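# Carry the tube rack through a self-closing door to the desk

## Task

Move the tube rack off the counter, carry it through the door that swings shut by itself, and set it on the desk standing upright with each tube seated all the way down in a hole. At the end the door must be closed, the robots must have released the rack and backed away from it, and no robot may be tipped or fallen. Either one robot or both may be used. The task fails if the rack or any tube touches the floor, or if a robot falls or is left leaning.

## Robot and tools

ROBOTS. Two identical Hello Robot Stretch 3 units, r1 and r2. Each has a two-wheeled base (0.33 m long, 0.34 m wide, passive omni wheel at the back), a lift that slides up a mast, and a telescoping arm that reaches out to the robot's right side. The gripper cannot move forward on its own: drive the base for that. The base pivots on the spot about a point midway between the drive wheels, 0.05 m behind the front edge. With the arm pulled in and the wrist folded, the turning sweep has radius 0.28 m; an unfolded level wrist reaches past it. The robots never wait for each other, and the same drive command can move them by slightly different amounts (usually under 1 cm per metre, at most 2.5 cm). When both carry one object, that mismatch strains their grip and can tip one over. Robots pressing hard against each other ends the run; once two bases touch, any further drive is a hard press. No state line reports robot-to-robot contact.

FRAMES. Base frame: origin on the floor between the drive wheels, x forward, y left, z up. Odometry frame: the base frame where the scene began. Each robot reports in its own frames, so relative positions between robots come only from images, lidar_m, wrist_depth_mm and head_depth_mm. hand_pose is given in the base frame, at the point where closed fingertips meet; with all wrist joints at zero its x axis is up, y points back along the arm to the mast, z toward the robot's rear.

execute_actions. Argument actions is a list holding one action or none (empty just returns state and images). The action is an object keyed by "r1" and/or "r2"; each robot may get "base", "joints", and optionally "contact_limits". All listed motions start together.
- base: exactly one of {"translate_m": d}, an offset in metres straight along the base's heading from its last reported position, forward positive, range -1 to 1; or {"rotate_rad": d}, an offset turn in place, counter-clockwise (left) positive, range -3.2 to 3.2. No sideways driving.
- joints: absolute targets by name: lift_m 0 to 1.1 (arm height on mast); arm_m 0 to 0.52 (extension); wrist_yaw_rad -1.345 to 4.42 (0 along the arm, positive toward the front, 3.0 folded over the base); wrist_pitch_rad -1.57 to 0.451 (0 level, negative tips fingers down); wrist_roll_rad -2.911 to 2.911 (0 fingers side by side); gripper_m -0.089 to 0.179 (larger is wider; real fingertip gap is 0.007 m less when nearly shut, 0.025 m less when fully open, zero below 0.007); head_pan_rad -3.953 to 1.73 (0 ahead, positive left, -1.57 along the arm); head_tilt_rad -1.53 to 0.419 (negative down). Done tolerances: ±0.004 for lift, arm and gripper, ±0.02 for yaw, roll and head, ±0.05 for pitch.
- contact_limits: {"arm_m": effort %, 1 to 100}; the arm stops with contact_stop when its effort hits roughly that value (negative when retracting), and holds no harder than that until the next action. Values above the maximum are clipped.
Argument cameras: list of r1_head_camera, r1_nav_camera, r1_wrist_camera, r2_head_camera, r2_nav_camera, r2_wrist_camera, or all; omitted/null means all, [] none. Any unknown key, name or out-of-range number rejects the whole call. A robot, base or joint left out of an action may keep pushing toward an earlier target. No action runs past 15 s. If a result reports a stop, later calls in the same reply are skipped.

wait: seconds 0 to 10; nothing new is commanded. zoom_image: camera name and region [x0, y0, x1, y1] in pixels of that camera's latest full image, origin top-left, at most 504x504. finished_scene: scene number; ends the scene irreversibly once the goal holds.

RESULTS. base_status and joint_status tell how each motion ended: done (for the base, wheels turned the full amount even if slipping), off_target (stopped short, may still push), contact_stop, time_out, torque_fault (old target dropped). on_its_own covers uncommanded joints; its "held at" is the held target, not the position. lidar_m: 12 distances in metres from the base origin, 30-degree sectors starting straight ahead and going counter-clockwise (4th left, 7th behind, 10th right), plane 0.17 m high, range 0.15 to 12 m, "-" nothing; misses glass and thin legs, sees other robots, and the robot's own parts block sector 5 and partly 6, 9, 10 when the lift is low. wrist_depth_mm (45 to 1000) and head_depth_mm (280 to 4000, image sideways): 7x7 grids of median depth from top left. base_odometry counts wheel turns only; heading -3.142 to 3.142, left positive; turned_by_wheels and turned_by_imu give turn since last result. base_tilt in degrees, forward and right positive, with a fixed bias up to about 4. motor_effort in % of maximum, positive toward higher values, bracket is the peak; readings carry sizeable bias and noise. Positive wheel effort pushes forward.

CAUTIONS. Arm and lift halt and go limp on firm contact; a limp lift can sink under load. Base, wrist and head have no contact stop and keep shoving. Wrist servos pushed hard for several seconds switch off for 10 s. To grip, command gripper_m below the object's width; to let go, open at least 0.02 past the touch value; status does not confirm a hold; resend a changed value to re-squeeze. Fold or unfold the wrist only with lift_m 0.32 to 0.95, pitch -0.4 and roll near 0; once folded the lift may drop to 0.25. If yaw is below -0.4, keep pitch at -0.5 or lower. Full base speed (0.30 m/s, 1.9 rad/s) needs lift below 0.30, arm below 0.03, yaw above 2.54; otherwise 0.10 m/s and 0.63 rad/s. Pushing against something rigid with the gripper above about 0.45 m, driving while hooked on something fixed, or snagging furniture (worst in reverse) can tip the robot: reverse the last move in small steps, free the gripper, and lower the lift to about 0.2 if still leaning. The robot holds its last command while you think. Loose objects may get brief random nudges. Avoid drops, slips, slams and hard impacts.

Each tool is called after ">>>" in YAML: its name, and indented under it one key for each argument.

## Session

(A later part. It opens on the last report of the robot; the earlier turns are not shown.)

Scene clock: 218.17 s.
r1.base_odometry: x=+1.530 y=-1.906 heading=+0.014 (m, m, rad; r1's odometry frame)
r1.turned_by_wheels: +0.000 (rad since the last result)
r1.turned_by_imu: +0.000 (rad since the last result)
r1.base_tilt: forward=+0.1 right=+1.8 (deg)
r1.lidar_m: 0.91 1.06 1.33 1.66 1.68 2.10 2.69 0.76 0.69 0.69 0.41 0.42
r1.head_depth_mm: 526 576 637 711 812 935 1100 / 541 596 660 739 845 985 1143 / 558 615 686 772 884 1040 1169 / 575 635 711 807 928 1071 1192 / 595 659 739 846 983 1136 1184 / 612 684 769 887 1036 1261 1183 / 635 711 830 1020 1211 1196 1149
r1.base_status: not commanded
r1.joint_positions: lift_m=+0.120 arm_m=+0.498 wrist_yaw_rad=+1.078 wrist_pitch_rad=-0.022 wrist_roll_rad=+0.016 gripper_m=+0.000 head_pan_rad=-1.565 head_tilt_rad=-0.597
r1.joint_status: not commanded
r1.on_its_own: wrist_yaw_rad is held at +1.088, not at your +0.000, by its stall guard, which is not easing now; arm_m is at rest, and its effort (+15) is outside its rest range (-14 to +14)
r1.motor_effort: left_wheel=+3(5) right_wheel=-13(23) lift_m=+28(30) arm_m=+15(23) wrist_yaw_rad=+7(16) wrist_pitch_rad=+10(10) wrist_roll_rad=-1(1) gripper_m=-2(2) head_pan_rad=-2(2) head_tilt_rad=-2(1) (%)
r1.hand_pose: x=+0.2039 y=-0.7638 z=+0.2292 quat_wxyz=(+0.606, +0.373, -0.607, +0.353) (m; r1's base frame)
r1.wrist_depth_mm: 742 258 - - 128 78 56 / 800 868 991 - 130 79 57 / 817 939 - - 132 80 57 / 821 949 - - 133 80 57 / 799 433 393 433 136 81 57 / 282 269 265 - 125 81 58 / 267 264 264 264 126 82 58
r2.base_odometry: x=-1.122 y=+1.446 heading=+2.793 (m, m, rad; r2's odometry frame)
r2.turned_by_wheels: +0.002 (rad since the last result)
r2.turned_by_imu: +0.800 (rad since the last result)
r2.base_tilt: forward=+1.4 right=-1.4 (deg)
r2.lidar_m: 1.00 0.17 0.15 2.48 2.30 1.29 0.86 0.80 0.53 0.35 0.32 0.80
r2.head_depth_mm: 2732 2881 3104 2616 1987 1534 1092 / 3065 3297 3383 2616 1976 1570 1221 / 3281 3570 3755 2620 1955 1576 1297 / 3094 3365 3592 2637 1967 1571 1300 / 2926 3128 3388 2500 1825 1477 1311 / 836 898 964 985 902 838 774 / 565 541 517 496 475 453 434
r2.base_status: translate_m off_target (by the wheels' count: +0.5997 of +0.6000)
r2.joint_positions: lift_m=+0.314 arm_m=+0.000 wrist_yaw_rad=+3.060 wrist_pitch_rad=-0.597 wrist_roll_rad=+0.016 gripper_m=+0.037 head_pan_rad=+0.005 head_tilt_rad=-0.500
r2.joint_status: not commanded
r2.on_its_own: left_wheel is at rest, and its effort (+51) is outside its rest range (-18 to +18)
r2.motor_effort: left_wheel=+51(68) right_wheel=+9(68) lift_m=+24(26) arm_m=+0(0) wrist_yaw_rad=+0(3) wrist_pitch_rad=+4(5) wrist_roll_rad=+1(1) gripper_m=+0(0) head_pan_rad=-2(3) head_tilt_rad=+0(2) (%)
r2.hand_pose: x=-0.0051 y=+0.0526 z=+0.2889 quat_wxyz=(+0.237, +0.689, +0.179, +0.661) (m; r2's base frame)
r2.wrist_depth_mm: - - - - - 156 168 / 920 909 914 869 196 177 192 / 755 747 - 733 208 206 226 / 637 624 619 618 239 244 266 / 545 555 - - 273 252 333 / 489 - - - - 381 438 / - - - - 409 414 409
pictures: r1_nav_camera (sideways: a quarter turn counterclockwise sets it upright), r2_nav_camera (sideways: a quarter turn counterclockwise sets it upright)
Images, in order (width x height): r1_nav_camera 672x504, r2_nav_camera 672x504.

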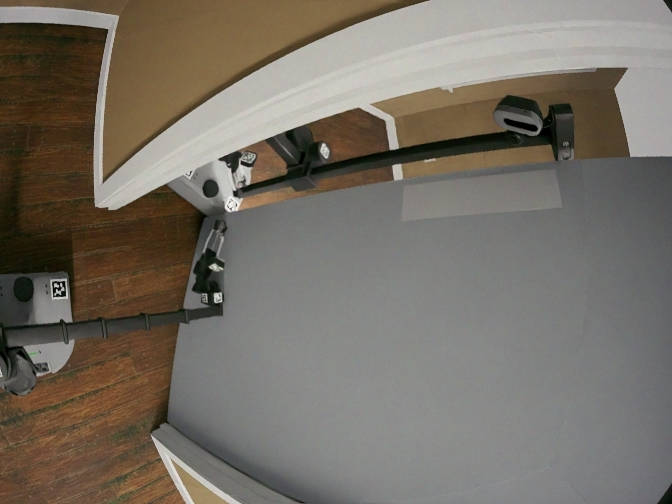

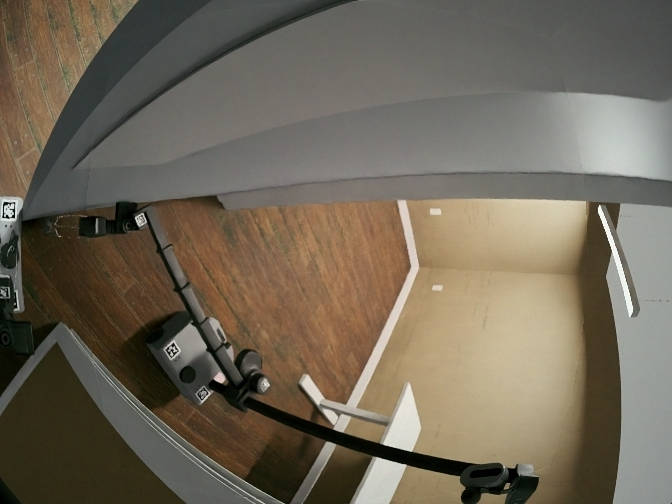

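>>> execute_actions:
  actions:
    - {"r1":{"joints":{"arm_m":0.0,"wrist_yaw_rad":1.0}}}
  cameras: []

>>> execute_actions:
  actions:
    - {"r1":{"base":{"rotate_rad":-1.0}}}
  cameras: []

>>> execute_actions:
  actions:
    - {"r1":{"base":{"translate_m":0.35}}}
  cameras: ["r1_nav_camera","r2_nav_camera"]

Scene clock: 223.87 s.
r1.base_odometry: x=+1.530 y=-1.906 heading=+0.014 (m, m, rad; r1's odometry frame)
r1.turned_by_wheels: +0.000 (rad since the last result)
r1.turned_by_imu: -0.001 (rad since the last result)
r1.base_tilt: forward=-0.1 right=+1.9 (deg)
r1.lidar_m: 0.91 1.06 1.33 1.67 1.68 2.10 2.69 0.71 0.47 0.44 0.41 0.42
r1.head_depth_mm: 354 395 445 512 601 730 925 / 349 388 437 502 585 707 891 / 343 381 429 491 572 686 857 / 338 375 421 480 557 665 826 / 333 369 414 470 544 646 797 / 328 363 406 461 531 628 772 / 324 358 399 451 519 612 743
r1.base_status: not commanded
r1.joint_positions: lift_m=+0.120 arm_m=+0.000 wrist_yaw_rad=+1.070 wrist_pitch_rad=-0.022 wrist_roll_rad=+0.016 gripper_m=+0.000 head_pan_rad=-1.565 head_tilt_rad=-0.597
r1.joint_status: wrist_yaw_rad off_target (ended at +1.070, target +1.000); the others done
r1.on_its_own: wrist_yaw_rad is held at +1.068, not at your +1.000, by its stall guard, which is not easing now
r1.motor_effort: left_wheel=+0(13) right_wheel=-2(38) lift_m=+29(28) arm_m=-3(14) wrist_yaw_rad=-1(47) wrist_pitch_rad=+10(10) wrist_roll_rad=-1(1) gripper_m=-3(7) head_pan_rad=-3(2) head_tilt_rad=-1(2) (%)
r1.hand_pose: x=+0.2028 y=-0.2682 z=+0.2292 quat_wxyz=(+0.608, +0.370, -0.609, +0.351) (m; r1's base frame)
r1.wrist_depth_mm: 745 795 368 232 250 212 174 / 748 854 382 240 257 216 177 / 741 828 407 250 262 220 178 / 768 870 428 257 269 224 181 / 773 821 451 266 279 226 183 / 584 582 490 - 285 231 187 / 434 443 409 283 293 234 189
r2.base_odometry: x=-1.122 y=+1.447 heading=+2.791 (m, m, rad; r2's odometry frame)
r2.turned_by_wheels: -0.002 (rad since the last result)
r2.turned_by_imu: -0.004 (rad since the last result)
r2.base_tilt: forward=+1.4 right=-1.4 (deg)
r2.lidar_m: 0.41 0.90 2.38 2.47 2.30 1.30 0.86 0.80 0.53 0.35 0.31 0.32
r2.head_depth_mm: 315 335 357 383 410 443 481 / 351 375 403 435 472 514 570 / 396 426 463 505 556 617 697 / 454 495 543 602 675 770 892 / 531 587 657 747 860 1024 1218 / 641 724 832 973 1176 1443 1299 / 789 907 1118 1392 1747 1564 1301
r2.base_status: not commanded
r2.joint_positions: lift_m=+0.314 arm_m=+0.000 wrist_yaw_rad=+3.060 wrist_pitch_rad=-0.597 wrist_roll_rad=+0.016 gripper_m=+0.037 head_pan_rad=+0.005 head_tilt_rad=-0.500
r2.joint_status: not commanded
r2.motor_effort: left_wheel=-1(50) right_wheel=+0(10) lift_m=+24(24) arm_m=+0(0) wrist_yaw_rad=+1(1) wrist_pitch_rad=+4(4) wrist_roll_rad=+0(0) gripper_m=+1(0) head_pan_rad=-2(2) head_tilt_rad=+0(1) (%)
r2.hand_pose: x=-0.0051 y=+0.0526 z=+0.2889 quat_wxyz=(+0.237, +0.689, +0.179, +0.661) (m; r2's base frame)
r2.wrist_depth_mm: - - - - - - - / 932 913 888 892 874 868 831 / 748 732 - 738 714 710 688 / 635 630 621 622 608 600 598 / 540 547 - - 540 524 517 / 493 - - - - 464 457 / - - - - 418 411 415
pictures: none
No camera images: the call's "cameras" was empty. Leave "cameras" out to get every camera's image.

Scene clock: 226.40 s.
r1.base_odometry: x=+1.530 y=-1.906 heading=-0.986 (m, m, rad; r1's odometry frame)
r1.turned_by_wheels: -1.000 (rad since the last result)
r1.turned_by_imu: -0.986 (rad since the last result)
r1.base_tilt: forward=+0.1 right=+1.9 (deg)
r1.lidar_m: 0.41 0.44 1.05 1.07 1.39 1.66 1.30 2.20 1.93 0.66 0.46 0.43
r1.head_depth_mm: 2078 2340 2591 2356 1784 1432 1214 / 1239 1547 2062 2241 1770 1436 1210 / 886 1029 1238 1534 1699 1425 1195 / 685 770 880 1028 1229 1353 1189 / 619 688 773 874 1008 1186 1187 / 591 639 698 767 848 956 1087 / 511 548 591 639 697 764 847
r1.base_status: done
r1.joint_positions: lift_m=+0.120 arm_m=+0.000 wrist_yaw_rad=+1.070 wrist_pitch_rad=-0.022 wrist_roll_rad=+0.016 gripper_m=+0.000 head_pan_rad=-1.565 head_tilt_rad=-0.597
r1.joint_status: not commanded
r1.on_its_own: wrist_yaw_rad is held at +1.068, not at your +1.000, by its stall guard, which is not easing now
r1.motor_effort: left_wheel=+3(5) right_wheel=-5(9) lift_m=+30(29) arm_m=-3(3) wrist_yaw_rad=-1(1) wrist_pitch_rad=+10(10) wrist_roll_rad=-1(1) gripper_m=-1(2) head_pan_rad=-2(2) head_tilt_rad=-1(2) (%)
r1.hand_pose: x=+0.2028 y=-0.2682 z=+0.2292 quat_wxyz=(+0.608, +0.370, -0.609, +0.351) (m; r1's base frame)
r1.wrist_depth_mm: 253 256 262 266 267 273 278 / 259 263 268 272 277 282 287 / 266 268 275 281 285 291 297 / 277 277 283 284 296 296 303 / 284 288 293 297 304 308 312 / 290 297 299 - 311 319 325 / 301 305 314 316 326 329 334
r2.base_odometry: x=-1.122 y=+1.447 heading=+2.791 (m, m, rad; r2's odometry frame)
r2.turned_by_wheels: +0.000 (rad since the last result)
r2.turned_by_imu: +0.000 (rad since the last result)
r2.base_tilt: forward=+1.4 right=-1.4 (deg)
r2.lidar_m: 0.42 0.90 2.39 2.47 2.30 1.29 0.86 0.80 0.53 0.35 0.32 0.33
r2.head_depth_mm: 324 345 368 395 424 457 498 / 360 386 415 448 487 531 588 / 405 438 475 517 571 635 717 / 462 506 555 616 689 789 912 / 538 595 666 756 875 1034 1223 / 645 728 840 981 1181 1448 1300 / 788 905 1120 1392 1751 1558 1298
r2.base_status: not commanded
r2.joint_positions: lift_m=+0.314 arm_m=+0.000 wrist_yaw_rad=+3.060 wrist_pitch_rad=-0.597 wrist_roll_rad=+0.016 gripper_m=+0.037 head_pan_rad=+0.005 head_tilt_rad=-0.500
r2.joint_status: not commanded
r2.motor_effort: left_wheel=-1(1) right_wheel=+0(0) lift_m=+24(24) arm_m=+0(0) wrist_yaw_rad=+0(0) wrist_pitch_rad=+4(4) wrist_roll_rad=+1(1) gripper_m=+0(0) head_pan_rad=-1(1) head_tilt_rad=-1(1) (%)
r2.hand_pose: x=-0.0051 y=+0.0526 z=+0.2889 quat_wxyz=(+0.237, +0.689, +0.179, +0.661) (m; r2's base frame)
r2.wrist_depth_mm: - - - - - - - / 921 914 864 904 890 880 836 / 756 750 - 736 732 716 692 / 642 626 615 611 602 600 597 / 548 553 - - 533 525 516 / 490 - - - - 466 460 / - - - - 413 412 410
pictures: none
No camera images: the call's "cameras" was empty. Leave "cameras" out to get every camera's image.

Scene clock: 230.87 s.
r1.base_odometry: x=+1.724 y=-2.197 heading=-0.986 (m, m, rad; r1's odometry frame)
r1.turned_by_wheels: +0.000 (rad since the last result)
r1.turned_by_imu: -0.669 (rad since the last result)
r1.base_tilt: forward=+0.1 right=+1.9 (deg)
r1.lidar_m: 0.22 0.22 0.20 0.24 0.99 1.16 1.54 1.53 2.23 2.76 0.40 0.24
r1.head_depth_mm: 2544 2828 3009 2357 1792 1443 1208 / 2483 2772 3040 2324 1780 1431 1204 / 2424 2696 2940 2317 1753 1429 1194 / 2361 2628 2892 2293 1769 1421 1194 / 2310 2562 2813 2274 1739 1417 1193 / 2259 2477 2735 2250 1732 1402 1184 / 2146 2130 1570 1240 962 1062 1126
r1.base_status: translate_m off_target (by the wheels' count: +0.3498 of +0.3500)
r1.joint_positions: lift_m=+0.120 arm_m=-0.001 wrist_yaw_rad=+1.616 wrist_pitch_rad=-0.026 wrist_roll_rad=+0.016 gripper_m=+0.000 head_pan_rad=-1.565 head_tilt_rad=-0.597
r1.joint_status: not commanded
r1.on_its_own: wrist_yaw_rad is held at +1.068, not at your +1.000, by its stall guard, which is still easing; right_wheel is at rest, and its effort (+35) is outside its rest range (-18 to +18)
r1.motor_effort: left_wheel=+11(14) right_wheel=+35(63) lift_m=+29(28) arm_m=+7(9) wrist_yaw_rad=-87(87) wrist_pitch_rad=+12(12) wrist_roll_rad=-1(1) gripper_m=-16(17) head_pan_rad=-3(2) head_tilt_rad=-1(1) (%)
r1.hand_pose: x=+0.2339 y=-0.1324 z=+0.2281 quat_wxyz=(+0.492, +0.522, -0.485, +0.501) (m; r1's base frame)
r1.wrist_depth_mm: 140 144 150 157 165 173 182 / 144 148 155 162 171 178 188 / 148 152 159 167 175 184 195 / 151 157 164 172 179 191 201 / 156 161 168 176 186 197 208 / 159 165 171 181 193 205 217 / 164 172 181 189 202 213 225
r2.base_odometry: x=-1.122 y=+1.447 heading=+2.791 (m, m, rad; r2's odometry frame)
r2.turned_by_wheels: +0.000 (rad since the last result)
r2.turned_by_imu: -0.001 (rad since the last result)
r2.base_tilt: forward=+1.3 right=-1.3 (deg)
r2.lidar_m: 0.41 0.90 2.38 2.48 2.30 1.29 0.86 0.80 0.53 0.35 0.32 0.32
r2.head_depth_mm: 314 333 355 380 408 441 479 / 349 374 402 433 471 514 568 / 395 425 460 503 554 618 691 / 452 493 541 600 676 766 896 / 528 586 655 744 861 1016 1217 / 639 724 831 975 1168 1437 1305 / 788 907 1109 1394 1753 1557 1297
r2.base_status: not commanded
r2.joint_positions: lift_m=+0.314 arm_m=+0.000 wrist_yaw_rad=+3.060 wrist_pitch_rad=-0.597 wrist_roll_rad=+0.016 gripper_m=+0.037 head_pan_rad=+0.005 head_tilt_rad=-0.500
r2.joint_status: not commanded
r2.motor_effort: left_wheel=-1(1) right_wheel=+1(1) lift_m=+24(24) arm_m=+0(0) wrist_yaw_rad=-1(0) wrist_pitch_rad=+4(4) wrist_roll_rad=+0(0) gripper_m=+0(0) head_pan_rad=-1(3) head_tilt_rad=-1(0) (%)
r2.hand_pose: x=-0.0051 y=+0.0526 z=+0.2889 quat_wxyz=(+0.237, +0.689, +0.179, +0.661) (m; r2's base frame)
r2.wrist_depth_mm: - - - - - - - / 931 921 893 874 873 844 842 / 750 740 - 716 724 706 697 / 636 624 623 607 609 596 595 / 548 557 - - 536 518 517 / 485 - - - - 460 457 / - - - - 412 414 412
pictures: r1_nav_camera (sideways: a quarter turn counterclockwise sets it upright), r2_nav_camera (sideways: a quarter turn counterclockwise sets it upright)
Images, in order (width x height): r1_nav_camera 672x504, r2_nav_camera 672x504.

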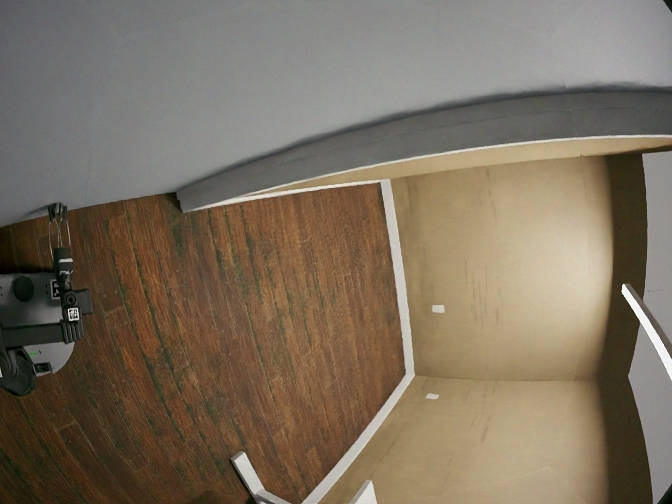

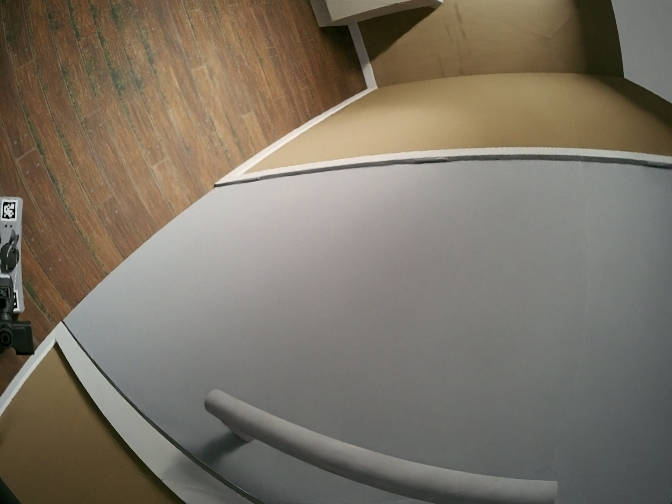

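>>> execute_actions:
  actions:
    - {"r1":{"base":{"translate_m":-0.08}}}
  cameras: []

>>> execute_actions:
  actions:
    - {"r1":{"base":{"rotate_rad":1.6},"joints":{"wrist_yaw_rad":1.0}}}
  cameras: ["r1_nav_camera"]

Scene clock: 233.23 s.
r1.base_odometry: x=+1.679 y=-2.131 heading=-0.986 (m, m, rad; r1's odometry frame)
r1.turned_by_wheels: +0.000 (rad since the last result)
r1.turned_by_imu: +0.001 (rad since the last result)
r1.base_tilt: forward=+0.2 right=+2.0 (deg)
r1.lidar_m: 0.28 0.28 0.24 0.43 0.97 1.14 1.47 1.46 2.15 2.78 0.53 0.32
r1.head_depth_mm: 2555 2800 2964 2352 1791 1444 1208 / 2535 2806 3022 2318 1783 1430 1202 / 2419 2718 2954 2288 1766 1425 1200 / 2346 2635 2904 2297 1755 1428 1198 / 2312 2549 2799 2290 1737 1407 1189 / 2254 2477 2724 2271 1726 1404 1186 / 2207 2393 2453 1930 1573 1295 1180
r1.base_status: done
r1.joint_positions: lift_m=+0.120 arm_m=+0.000 wrist_yaw_rad=+1.636 wrist_pitch_rad=-0.022 wrist_roll_rad=+0.017 gripper_m=+0.000 head_pan_rad=-1.565 head_tilt_rad=-0.597
r1.joint_status: not commanded
r1.on_its_own: wrist_yaw_rad is held at +1.633, not at your +1.000, by its stall guard, which is not easing now
r1.motor_effort: left_wheel=+0(3) right_wheel=-2(41) lift_m=+29(29) arm_m=+3(3) wrist_yaw_rad=-1(21) wrist_pitch_rad=+10(12) wrist_roll_rad=-1(1) gripper_m=-2(9) head_pan_rad=-2(2) head_tilt_rad=-2(1) (%)
r1.hand_pose: x=+0.2338 y=-0.1281 z=+0.2293 quat_wxyz=(+0.486, +0.525, -0.481, +0.506) (m; r1's base frame)
r1.wrist_depth_mm: 197 205 213 222 234 244 257 / 203 209 217 229 240 253 265 / 207 213 224 235 247 261 275 / 211 218 230 241 256 269 285 / 218 226 236 248 263 276 292 / 224 233 241 - 274 286 306 / 230 240 254 264 282 297 320
r2.base_odometry: x=-1.122 y=+1.447 heading=+2.791 (m, m, rad; r2's odometry frame)
r2.turned_by_wheels: +0.000 (rad since the last result)
r2.turned_by_imu: +0.000 (rad since the last result)
r2.base_tilt: forward=+1.3 right=-1.4 (deg)
r2.lidar_m: 0.42 0.91 2.38 2.47 2.30 1.29 0.86 0.80 0.53 0.35 0.32 0.33
r2.head_depth_mm: 325 345 368 393 424 457 497 / 361 386 415 447 486 532 587 / 406 438 475 517 568 634 714 / 463 503 554 615 691 786 915 / 539 595 666 753 870 1039 1219 / 644 730 837 981 1177 1446 1305 / 790 906 1123 1394 1757 1563 1296
r2.base_status: not commanded
r2.joint_positions: lift_m=+0.314 arm_m=+0.000 wrist_yaw_rad=+3.060 wrist_pitch_rad=-0.597 wrist_roll_rad=+0.016 gripper_m=+0.037 head_pan_rad=+0.005 head_tilt_rad=-0.500
r2.joint_status: not commanded
r2.motor_effort: left_wheel=-1(1) right_wheel=+1(0) lift_m=+24(24) arm_m=+0(0) wrist_yaw_rad=-1(1) wrist_pitch_rad=+4(4) wrist_roll_rad=+0(0) gripper_m=+0(0) head_pan_rad=-2(1) head_tilt_rad=-1(0) (%)
r2.hand_pose: x=-0.0051 y=+0.0526 z=+0.2889 quat_wxyz=(+0.237, +0.689, +0.179, +0.661) (m; r2's base frame)
r2.wrist_depth_mm: - - - - - - - / 934 920 897 881 864 863 854 / 758 745 - 726 705 714 707 / 626 626 622 613 601 594 604 / 545 550 - - 539 520 516 / 481 - - - - 458 456 / - - - - 416 412 411
pictures: none
No camera images: the call's "cameras" was empty. Leave "cameras" out to get every camera's image.

Scene clock: 236.77 s.
r1.base_odometry: x=+1.679 y=-2.131 heading=+0.612 (m, m, rad; r1's odometry frame)
r1.turned_by_wheels: +1.598 (rad since the last result)
r1.turned_by_imu: +1.025 (rad since the last result)
r1.base_tilt: forward=+0.1 right=+1.8 (deg)
r1.lidar_m: 0.33 0.58 1.01 1.18 1.42 1.38 2.04 2.74 0.69 0.41 0.36 0.36
r1.head_depth_mm: 561 647 733 820 1012 1378 1211 / 492 562 661 803 961 1140 1205 / 435 492 565 663 804 1024 1169 / 391 437 494 567 668 808 1028 / 355 393 438 495 570 670 814 / 326 357 394 439 497 573 674 / 300 326 358 395 441 499 573
r1.base_status: rotate_rad off_target (by the wheels' count: +1.5984 of +1.6000)
r1.joint_positions: lift_m=+0.120 arm_m=-0.001 wrist_yaw_rad=+0.622 wrist_pitch_rad=-0.027 wrist_roll_rad=+0.017 gripper_m=+0.000 head_pan_rad=-1.565 head_tilt_rad=-0.597
r1.joint_status: wrist_yaw_rad off_target (ended at +0.622, target +1.000)
r1.on_its_own: right_wheel is at rest, and its effort (+56) is outside its rest range (-18 to +18); wrist_yaw_rad is at rest, and its effort (+87) is outside its rest range (-12 to +12)
r1.motor_effort: left_wheel=-11(15) right_wheel=+56(69) lift_m=+29(28) arm_m=+5(5) wrist_yaw_rad=+87(86) wrist_pitch_rad=+12(12) wrist_roll_rad=-2(1) gripper_m=-16(15) head_pan_rad=-2(2) head_tilt_rad=-1(2) (%)
r1.hand_pose: x=+0.1275 y=-0.3519 z=+0.2281 quat_wxyz=(+0.671, +0.227, -0.675, +0.205) (m; r1's base frame)
r1.wrist_depth_mm: 140 144 149 155 162 170 179 / 142 147 153 160 167 176 184 / 147 152 158 165 173 182 190 / 151 156 163 170 177 187 197 / 154 160 167 175 184 194 205 / 160 165 172 - 193 200 212 / 164 170 177 187 197 209 221
r2.base_odometry: x=-1.122 y=+1.447 heading=+2.791 (m, m, rad; r2's odometry frame)
r2.turned_by_wheels: +0.000 (rad since the last result)
r2.turned_by_imu: -0.001 (rad since the last result)
r2.base_tilt: forward=+1.4 right=-1.4 (deg)
r2.lidar_m: 0.42 0.91 2.38 2.47 2.30 1.29 0.86 0.80 0.53 0.35 0.32 0.33
r2.head_depth_mm: 324 345 367 394 423 458 499 / 360 385 414 446 487 532 588 / 405 438 474 519 570 633 716 / 463 505 555 616 690 789 914 / 538 594 666 755 875 1030 1218 / 645 727 833 980 1173 1440 1299 / 790 906 1125 1395 1780 1559 1294
r2.base_status: not commanded
r2.joint_positions: lift_m=+0.314 arm_m=+0.000 wrist_yaw_rad=+3.060 wrist_pitch_rad=-0.597 wrist_roll_rad=+0.016 gripper_m=+0.037 head_pan_rad=+0.005 head_tilt_rad=-0.500
r2.joint_status: not commanded
r2.motor_effort: left_wheel=-1(1) right_wheel=+1(1) lift_m=+24(24) arm_m=+0(0) wrist_yaw_rad=+0(0) wrist_pitch_rad=+4(4) wrist_roll_rad=+1(0) gripper_m=+0(0) head_pan_rad=-2(2) head_tilt_rad=-1(0) (%)
r2.hand_pose: x=-0.0051 y=+0.0526 z=+0.2889 quat_wxyz=(+0.237, +0.689, +0.179, +0.661) (m; r2's base frame)
r2.wrist_depth_mm: - - - - - - - / 914 912 889 907 873 871 848 / 746 729 - 732 711 695 692 / 640 619 616 619 603 588 589 / 552 559 - - 545 525 521 / 483 - - - - 461 456 / - - - - 418 410 415
pictures: r1_nav_camera (sideways: a quarter turn counterclockwise sets it upright)
Images, in order (width x height): r1_nav_camera 672x504.

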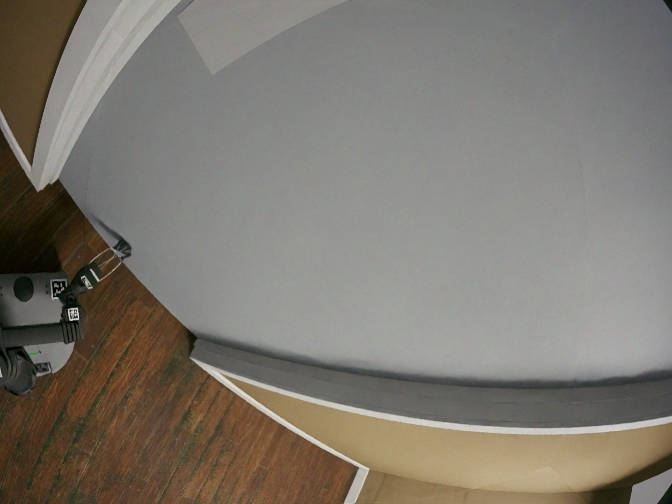

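>>> execute_actions:
  actions:
    - {"r1":{"base":{"rotate_rad":-0.4},"joints":{"wrist_yaw_rad":1.2,"lift_m":0.35,"wrist_pitch_rad":-0.4}}}
  cameras: []

>>> execute_actions:
  actions:
    - {"r1":{"joints":{"wrist_yaw_rad":3.0}}}
  cameras: []

>>> execute_actions:
  actions:
    - {"r1":{"base":{"rotate_rad":0.95},"joints":{"lift_m":0.25}}}
  cameras: ["r1_nav_camera"]

Scene clock: 240.53 s.
r1.base_odometry: x=+1.679 y=-2.131 heading=+0.213 (m, m, rad; r1's odometry frame)
r1.turned_by_wheels: -0.400 (rad since the last result)
r1.turned_by_imu: -0.394 (rad since the last result)
r1.base_tilt: forward=+0.1 right=+2.0 (deg)
r1.lidar_m: 0.33 0.34 0.75 1.02 1.30 1.74 1.38 2.23 1.91 0.58 0.38 0.36
r1.head_depth_mm: 2101 2376 2625 2342 1782 1445 1203 / 1160 1486 2085 2232 1783 1434 1202 / 779 916 1107 1402 1649 1426 1189 / 624 697 786 905 1073 1315 1198 / 609 672 750 839 960 1116 1160 / 513 557 605 663 733 820 931 / 440 471 506 548 593 650 718
r1.base_status: done
r1.joint_positions: lift_m=+0.350 arm_m=+0.000 wrist_yaw_rad=+1.198 wrist_pitch_rad=-0.416 wrist_roll_rad=+0.016 gripper_m=+0.000 head_pan_rad=-1.565 head_tilt_rad=-0.597
r1.joint_status: all done
r1.motor_effort: left_wheel=+2(6) right_wheel=-5(23) lift_m=+48(48) arm_m=+3(5) wrist_yaw_rad=+2(21) wrist_pitch_rad=+7(11) wrist_roll_rad=-1(1) gripper_m=-3(8) head_pan_rad=-2(2) head_tilt_rad=-1(1) (%)
r1.hand_pose: x=+0.1878 y=-0.2266 z=+0.3629 quat_wxyz=(+0.650, +0.513, -0.494, +0.265) (m; r1's base frame)
r1.wrist_depth_mm: 193 192 191 189 187 186 184 / 210 209 207 206 204 202 198 / 232 229 230 224 221 219 218 / 257 255 253 249 245 243 241 / 291 286 282 271 274 272 269 / 332 326 320 - 310 313 302 / 363 382 375 371 359 353 349
r2.base_odometry: x=-1.122 y=+1.447 heading=+2.791 (m, m, rad; r2's odometry frame)
r2.turned_by_wheels: +0.000 (rad since the last result)
r2.turned_by_imu: -0.001 (rad since the last result)
r2.base_tilt: forward=+1.4 right=-1.3 (deg)
r2.lidar_m: 0.42 0.91 2.38 2.47 2.30 1.29 0.86 0.80 0.53 0.35 0.31 0.33
r2.head_depth_mm: 325 345 368 394 423 458 498 / 360 385 415 448 486 532 589 / 405 439 475 519 570 634 715 / 462 504 554 615 687 787 918 / 539 596 669 754 872 1030 1217 / 648 725 837 979 1174 1445 1298 / 790 900 1113 1392 1770 1550 1299
r2.base_status: not commanded
r2.joint_positions: lift_m=+0.314 arm_m=+0.000 wrist_yaw_rad=+3.060 wrist_pitch_rad=-0.597 wrist_roll_rad=+0.016 gripper_m=+0.037 head_pan_rad=+0.005 head_tilt_rad=-0.500
r2.joint_status: not commanded
r2.motor_effort: left_wheel=-1(1) right_wheel=+1(1) lift_m=+24(24) arm_m=+0(0) wrist_yaw_rad=+0(1) wrist_pitch_rad=+4(4) wrist_roll_rad=+0(1) gripper_m=+0(0) head_pan_rad=-1(2) head_tilt_rad=+0(0) (%)
r2.hand_pose: x=-0.0051 y=+0.0526 z=+0.2889 quat_wxyz=(+0.237, +0.689, +0.179, +0.661) (m; r2's base frame)
r2.wrist_depth_mm: - - - - - - - / 921 919 899 879 881 876 835 / 756 754 - 713 714 704 706 / 627 621 615 615 610 598 593 / 553 549 - - 542 525 514 / 485 - - - - 460 459 / - - - - 415 412 412
pictures: none
No camera images: the call's "cameras" was empty. Leave "cameras" out to get every camera's image.

Scene clock: 242.43 s.
r1.base_odometry: x=+1.679 y=-2.131 heading=+0.213 (m, m, rad; r1's odometry frame)
r1.turned_by_wheels: +0.000 (rad since the last result)
r1.turned_by_imu: +0.000 (rad since the last result)
r1.base_tilt: forward=+0.1 right=+1.9 (deg)
r1.lidar_m: 0.33 0.34 0.75 1.02 1.29 1.74 1.38 2.22 1.92 0.57 0.38 0.35
r1.head_depth_mm: 2101 2381 2627 2338 1790 1442 1208 / 1162 1484 2070 2235 1768 1432 1206 / 777 913 1114 1400 1645 1426 1202 / 624 697 785 904 1070 1316 1193 / 608 672 752 842 961 1119 1155 / 515 555 605 664 735 821 933 / 441 471 507 547 594 651 716
r1.base_status: not commanded
r1.joint_positions: lift_m=+0.350 arm_m=+0.000 wrist_yaw_rad=+2.998 wrist_pitch_rad=-0.416 wrist_roll_rad=+0.016 gripper_m=+0.000 head_pan_rad=-1.565 head_tilt_rad=-0.597
r1.joint_status: all done
r1.motor_effort: left_wheel=+2(2) right_wheel=-5(5) lift_m=+48(48) arm_m=+3(3) wrist_yaw_rad=+2(1) wrist_pitch_rad=+7(6) wrist_roll_rad=-1(1) gripper_m=-2(3) head_pan_rad=-2(2) head_tilt_rad=-1(1) (%)
r1.hand_pose: x=+0.0110 y=+0.0778 z=+0.3629 quat_wxyz=(+0.196, +0.706, +0.094, +0.674) (m; r1's base frame)
r1.wrist_depth_mm: - - - 974 923 831 463 / - - - - 966 861 442 / - - - - - 811 433 / 914 883 896 883 901 730 418 / 701 691 742 749 698 651 403 / 585 600 - - 589 560 385 / 495 496 - 509 499 499 353
r2.base_odometry: x=-1.122 y=+1.447 heading=+2.791 (m, m, rad; r2's odometry frame)
r2.turned_by_wheels: +0.000 (rad since the last result)
r2.turned_by_imu: +0.000 (rad since the last result)
r2.base_tilt: forward=+1.4 right=-1.4 (deg)
r2.lidar_m: 0.42 0.90 2.39 2.48 2.30 1.29 0.86 0.80 0.53 0.35 0.31 0.33
r2.head_depth_mm: 325 346 368 394 423 458 498 / 361 385 416 449 485 531 589 / 405 438 475 518 570 633 715 / 463 505 554 615 690 787 916 / 539 598 668 757 870 1038 1223 / 647 728 833 980 1176 1428 1299 / 786 903 1127 1400 1748 1544 1300
r2.base_status: not commanded
r2.joint_positions: lift_m=+0.314 arm_m=+0.000 wrist_yaw_rad=+3.060 wrist_pitch_rad=-0.597 wrist_roll_rad=+0.016 gripper_m=+0.037 head_pan_rad=+0.005 head_tilt_rad=-0.500
r2.joint_status: not commanded
r2.motor_effort: left_wheel=-1(1) right_wheel=+1(1) lift_m=+24(24) arm_m=+0(0) wrist_yaw_rad=+0(0) wrist_pitch_rad=+4(4) wrist_roll_rad=+0(0) gripper_m=+0(0) head_pan_rad=-2(1) head_tilt_rad=+0(0) (%)
r2.hand_pose: x=-0.0051 y=+0.0526 z=+0.2889 quat_wxyz=(+0.237, +0.689, +0.179, +0.661) (m; r2's base frame)
r2.wrist_depth_mm: - - - - - - - / 909 916 896 876 883 841 845 / 752 748 - 715 725 702 696 / 633 634 617 618 602 582 596 / 540 552 - - 542 523 523 / 487 - - - - 462 455 / - - - - 415 413 413
pictures: none
No camera images: the call's "cameras" was empty. Leave "cameras" out to get every camera's image.

Scene clock: 244.57 s.
r1.base_odometry: x=+1.679 y=-2.131 heading=+1.162 (m, m, rad; r1's odometry frame)
r1.turned_by_wheels: +0.950 (rad since the last result)
r1.turned_by_imu: +0.935 (rad since the last result)
r1.base_tilt: forward=+0.2 right=+1.9 (deg)
r1.lidar_m: 0.60 1.01 1.20 1.42 1.38 2.07 2.73 0.67 0.40 0.36 0.36 0.33
r1.head_depth_mm: 296 332 377 436 517 638 831 / 291 322 364 420 494 602 772 / 287 313 353 404 473 571 721 / 284 304 342 389 454 542 674 / - 296 331 376 435 516 636 / - 291 322 363 418 493 602 / - 287 312 351 403 472 570
r1.base_status: done
r1.joint_positions: lift_m=+0.250 arm_m=+0.000 wrist_yaw_rad=+2.998 wrist_pitch_rad=-0.416 wrist_roll_rad=+0.016 gripper_m=+0.000 head_pan_rad=-1.565 head_tilt_rad=-0.597
r1.joint_status: all done
r1.motor_effort: left_wheel=-4(8) right_wheel=+5(12) lift_m=+27(40) arm_m=+3(3) wrist_yaw_rad=+1(1) wrist_pitch_rad=+7(7) wrist_roll_rad=-1(2) gripper_m=-2(3) head_pan_rad=-3(2) head_tilt_rad=-2(1) (%)
r1.hand_pose: x=+0.0109 y=+0.0777 z=+0.2634 quat_wxyz=(+0.196, +0.706, +0.095, +0.674) (m; r1's base frame)
r1.wrist_depth_mm: - - - - - - 828 / - - - - - - 892 / 952 956 974 945 942 979 834 / 707 718 712 694 700 702 695 / 564 563 580 589 556 562 553 / 465 481 - - 459 464 457 / - - - - 393 400 395
r2.base_odometry: x=-1.122 y=+1.447 heading=+2.791 (m, m, rad; r2's odometry frame)
r2.turned_by_wheels: +0.000 (rad since the last result)
r2.turned_by_imu: +0.000 (rad since the last result)
r2.base_tilt: forward=+1.3 right=-1.4 (deg)
r2.lidar_m: 0.42 0.90 2.38 2.48 2.30 1.28 0.86 0.80 0.53 0.35 0.31 0.33
r2.head_depth_mm: 324 345 368 394 422 457 498 / 361 386 415 447 487 533 589 / 405 437 473 518 571 634 715 / 463 504 554 614 690 784 915 / 539 596 667 753 873 1040 1213 / 645 729 833 982 1171 1440 1296 / 788 906 1115 1413 1763 1568 1301
r2.base_status: not commanded
r2.joint_positions: lift_m=+0.314 arm_m=+0.000 wrist_yaw_rad=+3.060 wrist_pitch_rad=-0.597 wrist_roll_rad=+0.016 gripper_m=+0.037 head_pan_rad=+0.005 head_tilt_rad=-0.500
r2.joint_status: not commanded
r2.motor_effort: left_wheel=-1(1) right_wheel=+0(1) lift_m=+24(24) arm_m=+0(0) wrist_yaw_rad=-1(0) wrist_pitch_rad=+4(4) wrist_roll_rad=+0(1) gripper_m=+0(0) head_pan_rad=-1(3) head_tilt_rad=+0(1) (%)
r2.hand_pose: x=-0.0051 y=+0.0526 z=+0.2889 quat_wxyz=(+0.237, +0.689, +0.179, +0.661) (m; r2's base frame)
r2.wrist_depth_mm: - - - - - - - / 920 921 895 873 869 866 849 / 768 730 - 729 720 703 686 / 648 622 620 613 608 595 594 / 555 551 - - 534 518 526 / 488 - - - - 462 459 / - - - - 415 410 412
pictures: r1_nav_camera (sideways: a quarter turn counterclockwise sets it upright)
Images, in order (width x height): r1_nav_camera 672x504.

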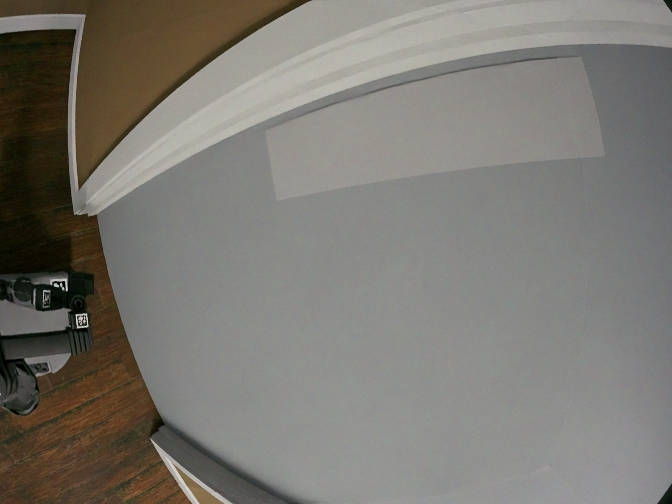

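>>> execute_actions:
  actions:
    - {"r1":{"joints":{"arm_m":0.5},"contact_limits":{"arm_m":30}},"r2":{"base":{"translate_m":-0.4}}}
  cameras: ["r1_nav_camera","r2_nav_camera"]

Scene clock: 250.43 s.
r1.base_odometry: x=+1.679 y=-2.131 heading=+1.162 (m, m, rad; r1's odometry frame)
r1.turned_by_wheels: +0.000 (rad since the last result)
r1.turned_by_imu: -0.014 (rad since the last result)
r1.base_tilt: forward=+0.2 right=+1.8 (deg)
r1.lidar_m: 0.58 1.01 1.19 1.42 1.38 2.05 2.73 0.76 0.67 0.67 0.37 0.33
r1.head_depth_mm: 513 564 623 697 792 916 1093 / 526 580 642 724 826 961 1128 / 541 597 664 751 860 999 1156 / 557 617 689 782 901 1054 1174 / 573 634 714 813 945 1138 1189 / 589 658 738 849 993 1204 1181 / 606 677 769 1988 1663 1404 1177
r1.base_status: not commanded
r1.joint_positions: lift_m=+0.250 arm_m=+0.497 wrist_yaw_rad=+3.099 wrist_pitch_rad=-0.417 wrist_roll_rad=+0.016 gripper_m=+0.000 head_pan_rad=-1.565 head_tilt_rad=-0.597
r1.joint_status: all done
r1.on_its_own: wrist_yaw_rad is held at +3.097, not at your +3.000, by its stall guard, which is not easing now; arm_m is at rest, and its effort (+19) is outside its rest range (-14 to +14)
r1.motor_effort: left_wheel=-10(13) right_wheel=+14(30) lift_m=+32(32) arm_m=+19(23) wrist_yaw_rad=-2(77) wrist_pitch_rad=+8(8) wrist_roll_rad=-1(1) gripper_m=-3(3) head_pan_rad=-2(3) head_tilt_rad=-1(1) (%)
r1.contact_limits: arm_m 30 (drawing in: default 15, maximum 25; extending or still: default 21, maximum 34)
r1.hand_pose: x=-0.0118 y=-0.4181 z=+0.2630 quat_wxyz=(+0.162, +0.700, +0.131, +0.683) (m; r1's base frame)
r1.wrist_depth_mm: - - - - - - 287 / - - - - - - 294 / 957 959 - 949 947 934 291 / 728 702 - - 713 661 297 / 562 565 - - 562 435 315 / 467 467 472 - 469 433 326 / 394 396 397 396 396 393 373
r2.base_odometry: x=-0.746 y=+1.309 heading=+2.791 (m, m, rad; r2's odometry frame)
r2.turned_by_wheels: +0.000 (rad since the last result)
r2.turned_by_imu: -0.002 (rad since the last result)
r2.base_tilt: forward=+1.5 right=-1.4 (deg)
r2.lidar_m: 0.79 0.47 2.71 2.22 2.06 0.78 0.52 0.48 0.49 0.61 0.57 0.57
r2.head_depth_mm: 2982 3199 3324 2625 1403 1325 880 / 3331 3543 3745 2623 1838 1456 1305 / 3686 3851 3919 2611 1992 1576 1304 / 3463 3866 3964 2609 1964 1490 1306 / 3090 1330 1463 1612 1713 1099 1270 / 837 825 810 798 783 764 752 / 497 489 485 482 524 630 1269
r2.base_status: done
r2.joint_positions: lift_m=+0.314 arm_m=+0.000 wrist_yaw_rad=+3.060 wrist_pitch_rad=-0.597 wrist_roll_rad=+0.016 gripper_m=+0.037 head_pan_rad=+0.005 head_tilt_rad=-0.500
r2.joint_status: not commanded
r2.motor_effort: left_wheel=+0(5) right_wheel=+1(4) lift_m=+24(24) arm_m=+0(0) wrist_yaw_rad=-2(0) wrist_pitch_rad=+4(4) wrist_roll_rad=+0(0) gripper_m=+0(0) head_pan_rad=-1(1) head_tilt_rad=-1(1) (%)
r2.hand_pose: x=-0.0051 y=+0.0526 z=+0.2889 quat_wxyz=(+0.237, +0.689, +0.179, +0.661) (m; r2's base frame)
r2.wrist_depth_mm: - - - - - - - / 940 934 913 885 874 869 853 / 760 744 - 727 723 705 708 / 633 633 623 624 610 605 593 / 547 556 - - 539 526 521 / 490 - - - - 461 456 / - - - - 419 416 410
pictures: r1_nav_camera (sideways: a quarter turn counterclockwise sets it upright), r2_nav_camera (sideways: a quarter turn counterclockwise sets it upright)
Images, in order (width x height): r1_nav_camera 672x504, r2_nav_camera 672x504.

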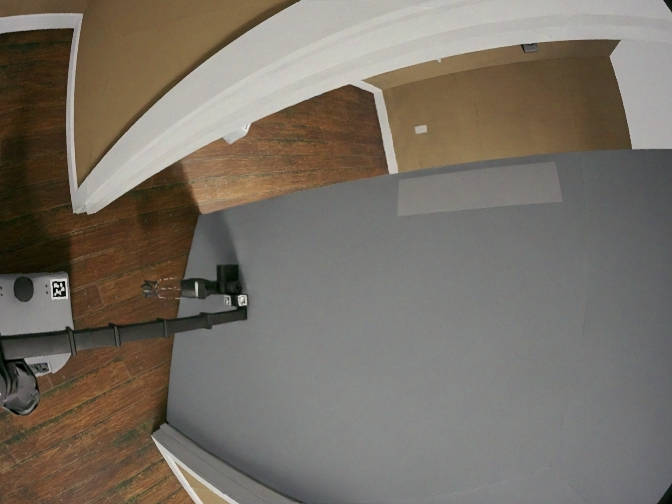

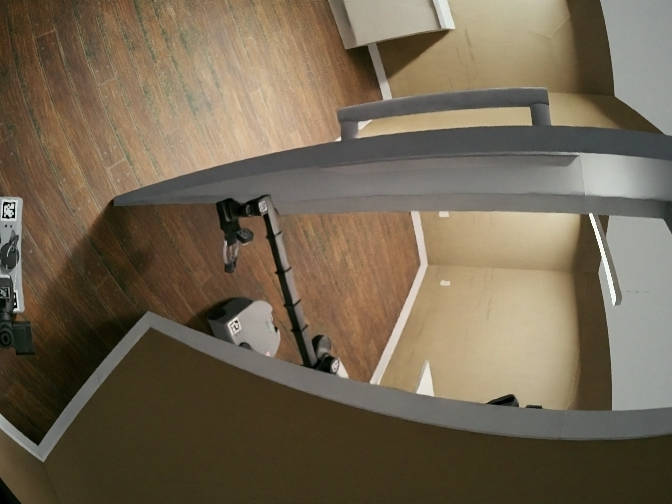

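>>> execute_actions:
  actions:
    - {"r1":{"base":{"translate_m":-0.3}}}
  cameras: ["r1_nav_camera","r2_nav_camera"]

Scene clock: 255.60 s.
r1.base_odometry: x=+1.561 y=-2.406 heading=+1.163 (m, m, rad; r1's odometry frame)
r1.turned_by_wheels: +0.001 (rad since the last result)
r1.turned_by_imu: +0.220 (rad since the last result)
r1.base_tilt: forward=+0.1 right=+2.0 (deg)
r1.lidar_m: 1.19 1.32 1.51 1.30 1.25 2.38 1.32 0.56 0.59 0.65 1.01 0.55
r1.head_depth_mm: 490 529 576 632 704 784 895 / 520 566 622 688 770 873 1015 / 557 610 674 752 851 963 1121 / 599 659 732 828 948 1109 1181 / 648 716 807 921 1079 1303 1189 / 702 789 898 1042 1252 1369 1182 / 770 908 2841 2220 1716 1393 1176
r1.base_status: done
r1.joint_positions: lift_m=+0.250 arm_m=+0.498 wrist_yaw_rad=+3.098 wrist_pitch_rad=-0.417 wrist_roll_rad=+0.016 gripper_m=+0.000 head_pan_rad=-1.565 head_tilt_rad=-0.597
r1.joint_status: not commanded
r1.on_its_own: wrist_yaw_rad is held at +3.097, not at your +3.000, by its stall guard, which is not easing now; right_wheel is at rest, and its effort (-48) is outside its rest range (-18 to +18)
r1.motor_effort: left_wheel=+11(25) right_wheel=-48(96) lift_m=+32(32) arm_m=+14(19) wrist_yaw_rad=-1(2) wrist_pitch_rad=+8(8) wrist_roll_rad=-2(1) gripper_m=-3(4) head_pan_rad=-2(2) head_tilt_rad=-1(1) (%)
r1.hand_pose: x=-0.0114 y=-0.4187 z=+0.2629 quat_wxyz=(+0.163, +0.700, +0.130, +0.683) (m; r1's base frame)
r1.wrist_depth_mm: - - - - - - - / - - - - - - - / 967 970 - 970 931 957 975 / 706 709 - - 704 709 707 / 557 558 - - 553 563 557 / 468 463 466 - 463 458 460 / 394 395 396 393 401 395 389
r2.base_odometry: x=-0.746 y=+1.309 heading=+2.791 (m, m, rad; r2's odometry frame)
r2.turned_by_wheels: +0.000 (rad since the last result)
r2.turned_by_imu: -0.001 (rad since the last result)
r2.base_tilt: forward=+1.3 right=-1.3 (deg)
r2.lidar_m: 1.07 0.53 2.71 2.22 2.06 0.78 0.52 0.48 0.49 0.61 0.56 0.57
r2.head_depth_mm: 3023 3157 3322 2425 1897 1455 881 / 3267 3539 3731 1685 1721 1534 1306 / 3612 3969 3955 2641 1678 1561 1312 / 3497 3756 3973 2622 1831 1517 1304 / 3189 1326 1462 1621 1642 1445 1303 / 990 1029 1068 1107 1148 1182 1225 / 746 768 790 810 834 859 880
r2.base_status: not commanded
r2.joint_positions: lift_m=+0.314 arm_m=+0.000 wrist_yaw_rad=+3.060 wrist_pitch_rad=-0.597 wrist_roll_rad=+0.016 gripper_m=+0.037 head_pan_rad=+0.005 head_tilt_rad=-0.500
r2.joint_status: not commanded
r2.motor_effort: left_wheel=+0(1) right_wheel=+1(0) lift_m=+24(24) arm_m=+0(0) wrist_yaw_rad=+0(0) wrist_pitch_rad=+4(4) wrist_roll_rad=+0(1) gripper_m=+0(0) head_pan_rad=-3(2) head_tilt_rad=-1(1) (%)
r2.hand_pose: x=-0.0051 y=+0.0526 z=+0.2889 quat_wxyz=(+0.237, +0.689, +0.179, +0.661) (m; r2's base frame)
r2.wrist_depth_mm: - - - - - - - / 934 929 892 883 863 874 849 / 748 732 - 723 714 706 671 / 634 618 607 608 609 595 552 / 547 550 - - 531 515 519 / 490 - - - - 460 457 / - - - - 414 412 408
pictures: r1_nav_camera (sideways: a quarter turn counterclockwise sets it upright), r2_nav_camera (sideways: a quarter turn counterclockwise sets it upright)
Images, in order (width x height): r1_nav_camera 672x504, r2_nav_camera 672x504.

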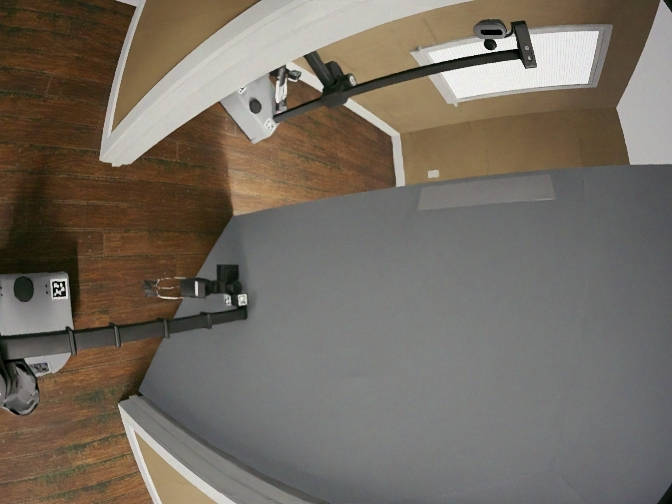

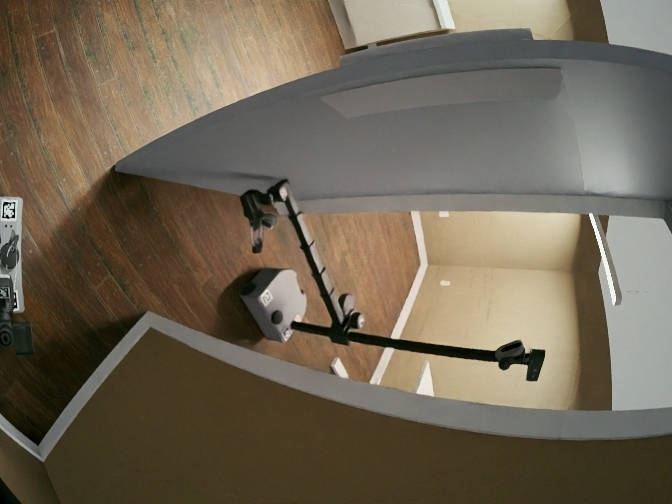

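>>> execute_actions:
  actions:
    - {"r1":{"base":{"rotate_rad":-0.5}}}
  cameras: ["r1_nav_camera","r2_nav_camera"]

Scene clock: 258.93 s.
r1.base_odometry: x=+1.560 y=-2.406 heading=+0.665 (m, m, rad; r1's odometry frame)
r1.turned_by_wheels: -0.499 (rad since the last result)
r1.turned_by_imu: -0.062 (rad since the last result)
r1.base_tilt: forward=+0.3 right=+1.9 (deg)
r1.lidar_m: 0.97 1.23 1.48 1.70 1.73 2.25 1.73 0.61 0.62 0.66 0.93 0.50
r1.head_depth_mm: 496 539 589 651 729 826 952 / 523 571 628 698 787 899 1052 / 553 606 671 752 854 977 1125 / 583 645 719 815 933 1098 1179 / 623 691 779 885 1032 1246 1190 / 665 743 843 976 1148 1327 1185 / 708 800 941 2068 1711 1399 1179
r1.base_status: rotate_rad off_target (by the wheels' count: -0.4988 of -0.5000)
r1.joint_positions: lift_m=+0.250 arm_m=+0.498 wrist_yaw_rad=+3.097 wrist_pitch_rad=-0.418 wrist_roll_rad=+0.016 gripper_m=+0.000 head_pan_rad=-1.565 head_tilt_rad=-0.598
r1.joint_status: not commanded
r1.on_its_own: wrist_yaw_rad is held at +3.097, not at your +3.000, by its stall guard, which is not easing now; right_wheel is at rest, and its effort (-41) is outside its rest range (-18 to +18); arm_m is at rest, and its effort (+15) is outside its rest range (-14 to +14)
r1.motor_effort: left_wheel=+9(51) right_wheel=-41(100) lift_m=+37(38) arm_m=+15(15) wrist_yaw_rad=+0(5) wrist_pitch_rad=+8(11) wrist_roll_rad=-2(1) gripper_m=-3(2) head_pan_rad=-2(2) head_tilt_rad=-1(2) (%)
r1.hand_pose: x=-0.0112 y=-0.4187 z=+0.2627 quat_wxyz=(+0.163, +0.700, +0.130, +0.683) (m; r1's base frame)
r1.wrist_depth_mm: - - - - - - - / - - - - - - - / 971 966 - 963 928 961 966 / 717 710 - - 694 704 700 / 566 562 - - 564 562 564 / 466 462 465 - 462 463 460 / 396 398 390 395 392 394 393
r2.base_odometry: x=-0.746 y=+1.309 heading=+2.791 (m, m, rad; r2's odometry frame)
r2.turned_by_wheels: +0.000 (rad since the last result)
r2.turned_by_imu: +0.000 (rad since the last result)
r2.base_tilt: forward=+1.4 right=-1.4 (deg)
r2.lidar_m: 1.03 0.51 2.71 2.22 2.06 0.78 0.52 0.48 0.49 0.61 0.57 0.57
r2.head_depth_mm: 3011 3187 3360 1520 1659 1457 880 / 3281 3541 3667 2615 1662 1508 1306 / 3607 3832 3930 2658 1762 1572 1301 / 3393 3786 3905 2637 1917 1521 1305 / 3109 1323 1463 1607 1639 1441 1301 / 962 1000 1024 1054 1085 1119 1149 / 695 714 728 743 756 773 785
r2.base_status: not commanded
r2.joint_positions: lift_m=+0.314 arm_m=+0.000 wrist_yaw_rad=+3.060 wrist_pitch_rad=-0.597 wrist_roll_rad=+0.016 gripper_m=+0.037 head_pan_rad=+0.005 head_tilt_rad=-0.500
r2.joint_status: not commanded
r2.motor_effort: left_wheel=+0(1) right_wheel=+0(1) lift_m=+24(24) arm_m=+0(0) wrist_yaw_rad=+0(0) wrist_pitch_rad=+4(4) wrist_roll_rad=+0(0) gripper_m=+0(0) head_pan_rad=-1(2) head_tilt_rad=-1(1) (%)
r2.hand_pose: x=-0.0051 y=+0.0526 z=+0.2889 quat_wxyz=(+0.237, +0.689, +0.179, +0.661) (m; r2's base frame)
r2.wrist_depth_mm: - - - - - - - / 932 913 891 883 876 855 842 / 750 739 - 725 713 711 694 / 634 631 619 625 611 600 559 / 544 553 - - 533 524 518 / 490 - - - - 463 460 / - - - - 414 410 406
pictures: r1_nav_camera (sideways: a quarter turn counterclockwise sets it upright), r2_nav_camera (sideways: a quarter turn counterclockwise sets it upright)
Images, in order (width x height): r1_nav_camera 672x504, r2_nav_camera 672x504.

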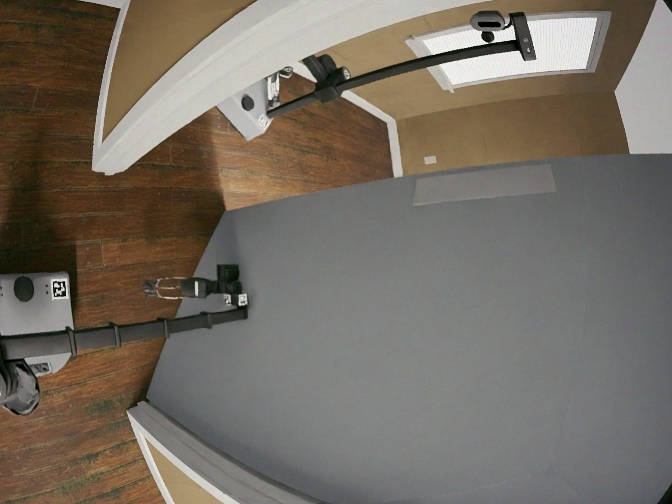

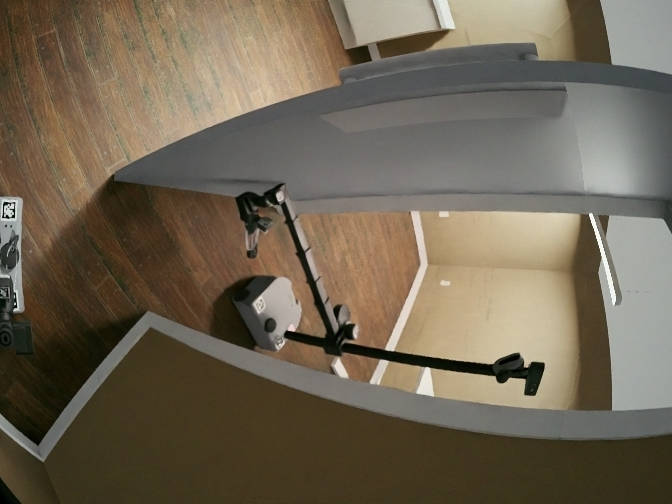

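>>> execute_actions:
  actions:
    - {"r1":{"base":{"rotate_rad":0.0}},"r2":{"base":{"rotate_rad":1.15}}}
  cameras: ["r2_nav_camera"]

Scene clock: 262.97 s.
r1.base_odometry: x=+1.561 y=-2.406 heading=+0.666 (m, m, rad; r1's odometry frame)
r1.turned_by_wheels: +0.001 (rad since the last result)
r1.turned_by_imu: +0.001 (rad since the last result)
r1.base_tilt: forward=+0.1 right=+1.8 (deg)
r1.lidar_m: 0.97 1.23 1.48 1.70 1.73 2.25 1.73 0.61 0.62 0.65 0.94 0.50
r1.head_depth_mm: 496 539 590 652 731 825 949 / 522 570 627 697 786 899 1049 / 552 607 673 754 855 976 1125 / 585 648 720 816 935 1095 1179 / 620 689 775 887 1034 1246 1190 / 664 743 845 975 1155 1337 1184 / 710 800 947 2062 1726 1399 1176
r1.base_status: rotate_rad off_target (by the wheels' count: +0.0009 of +0.0000)
r1.joint_positions: lift_m=+0.250 arm_m=+0.498 wrist_yaw_rad=+3.097 wrist_pitch_rad=-0.418 wrist_roll_rad=+0.016 gripper_m=+0.000 head_pan_rad=-1.565 head_tilt_rad=-0.598
r1.joint_status: not commanded
r1.on_its_own: wrist_yaw_rad is held at +3.097, not at your +3.000, by its stall guard, which is not easing now; right_wheel is at rest, and its effort (-30) is outside its rest range (-18 to +18); arm_m is at rest, and its effort (+15) is outside its rest range (-14 to +14)
r1.motor_effort: left_wheel=+5(5) right_wheel=-30(31) lift_m=+37(37) arm_m=+15(15) wrist_yaw_rad=+0(0) wrist_pitch_rad=+8(8) wrist_roll_rad=-1(1) gripper_m=-2(2) head_pan_rad=-2(2) head_tilt_rad=-1(1) (%)
r1.hand_pose: x=-0.0112 y=-0.4187 z=+0.2627 quat_wxyz=(+0.163, +0.700, +0.130, +0.683) (m; r1's base frame)
r1.wrist_depth_mm: - - - - - - - / - - - - - - - / 973 992 - 979 977 951 961 / 697 710 - - 713 699 698 / 569 556 - - 561 553 556 / 463 467 467 - 467 455 464 / 396 394 397 393 394 394 393
r2.base_odometry: x=-0.746 y=+1.309 heading=-2.342 (m, m, rad; r2's odometry frame)
r2.turned_by_wheels: +1.150 (rad since the last result)
r2.turned_by_imu: +1.164 (rad since the last result)
r2.base_tilt: forward=+1.4 right=-1.4 (deg)
r2.lidar_m: 2.76 2.14 1.98 0.69 0.50 0.48 0.50 0.59 0.56 0.58 0.75 0.51
r2.head_depth_mm: 2853 2596 2703 2673 1965 1573 1310 / 3020 2715 2886 2634 1975 1583 1311 / 3196 2860 3069 2627 1963 1558 1307 / 3298 3098 3249 2626 1968 1562 1302 / 2919 3157 3418 2609 1965 1567 1308 / 2603 2783 3039 2576 1960 1567 1294 / 2322 2478 2659 2584 1946 1561 1302
r2.base_status: done
r2.joint_positions: lift_m=+0.314 arm_m=+0.000 wrist_yaw_rad=+3.060 wrist_pitch_rad=-0.597 wrist_roll_rad=+0.016 gripper_m=+0.037 head_pan_rad=+0.005 head_tilt_rad=-0.500
r2.joint_status: not commanded
r2.motor_effort: left_wheel=-3(6) right_wheel=+5(10) lift_m=+24(24) arm_m=+0(0) wrist_yaw_rad=+0(1) wrist_pitch_rad=+4(4) wrist_roll_rad=+0(0) gripper_m=+0(0) head_pan_rad=+0(3) head_tilt_rad=-1(0) (%)
r2.hand_pose: x=-0.0051 y=+0.0526 z=+0.2889 quat_wxyz=(+0.237, +0.689, +0.179, +0.661) (m; r2's base frame)
r2.wrist_depth_mm: 426 492 792 - - - - / 437 530 840 887 872 870 869 / 454 570 - 721 732 715 701 / 472 589 628 614 601 598 590 / 488 548 - - 538 516 517 / 474 - - - - 463 459 / - - - - 413 411 409
pictures: r2_nav_camera (sideways: a quarter turn counterclockwise sets it upright)
Images, in order (width x height): r2_nav_camera 672x504.

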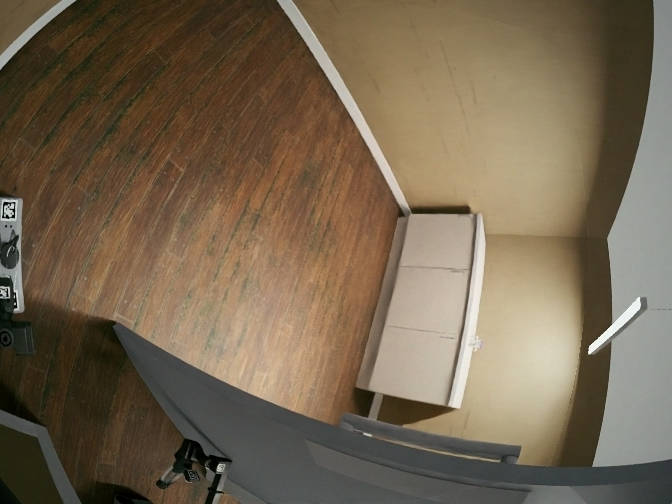

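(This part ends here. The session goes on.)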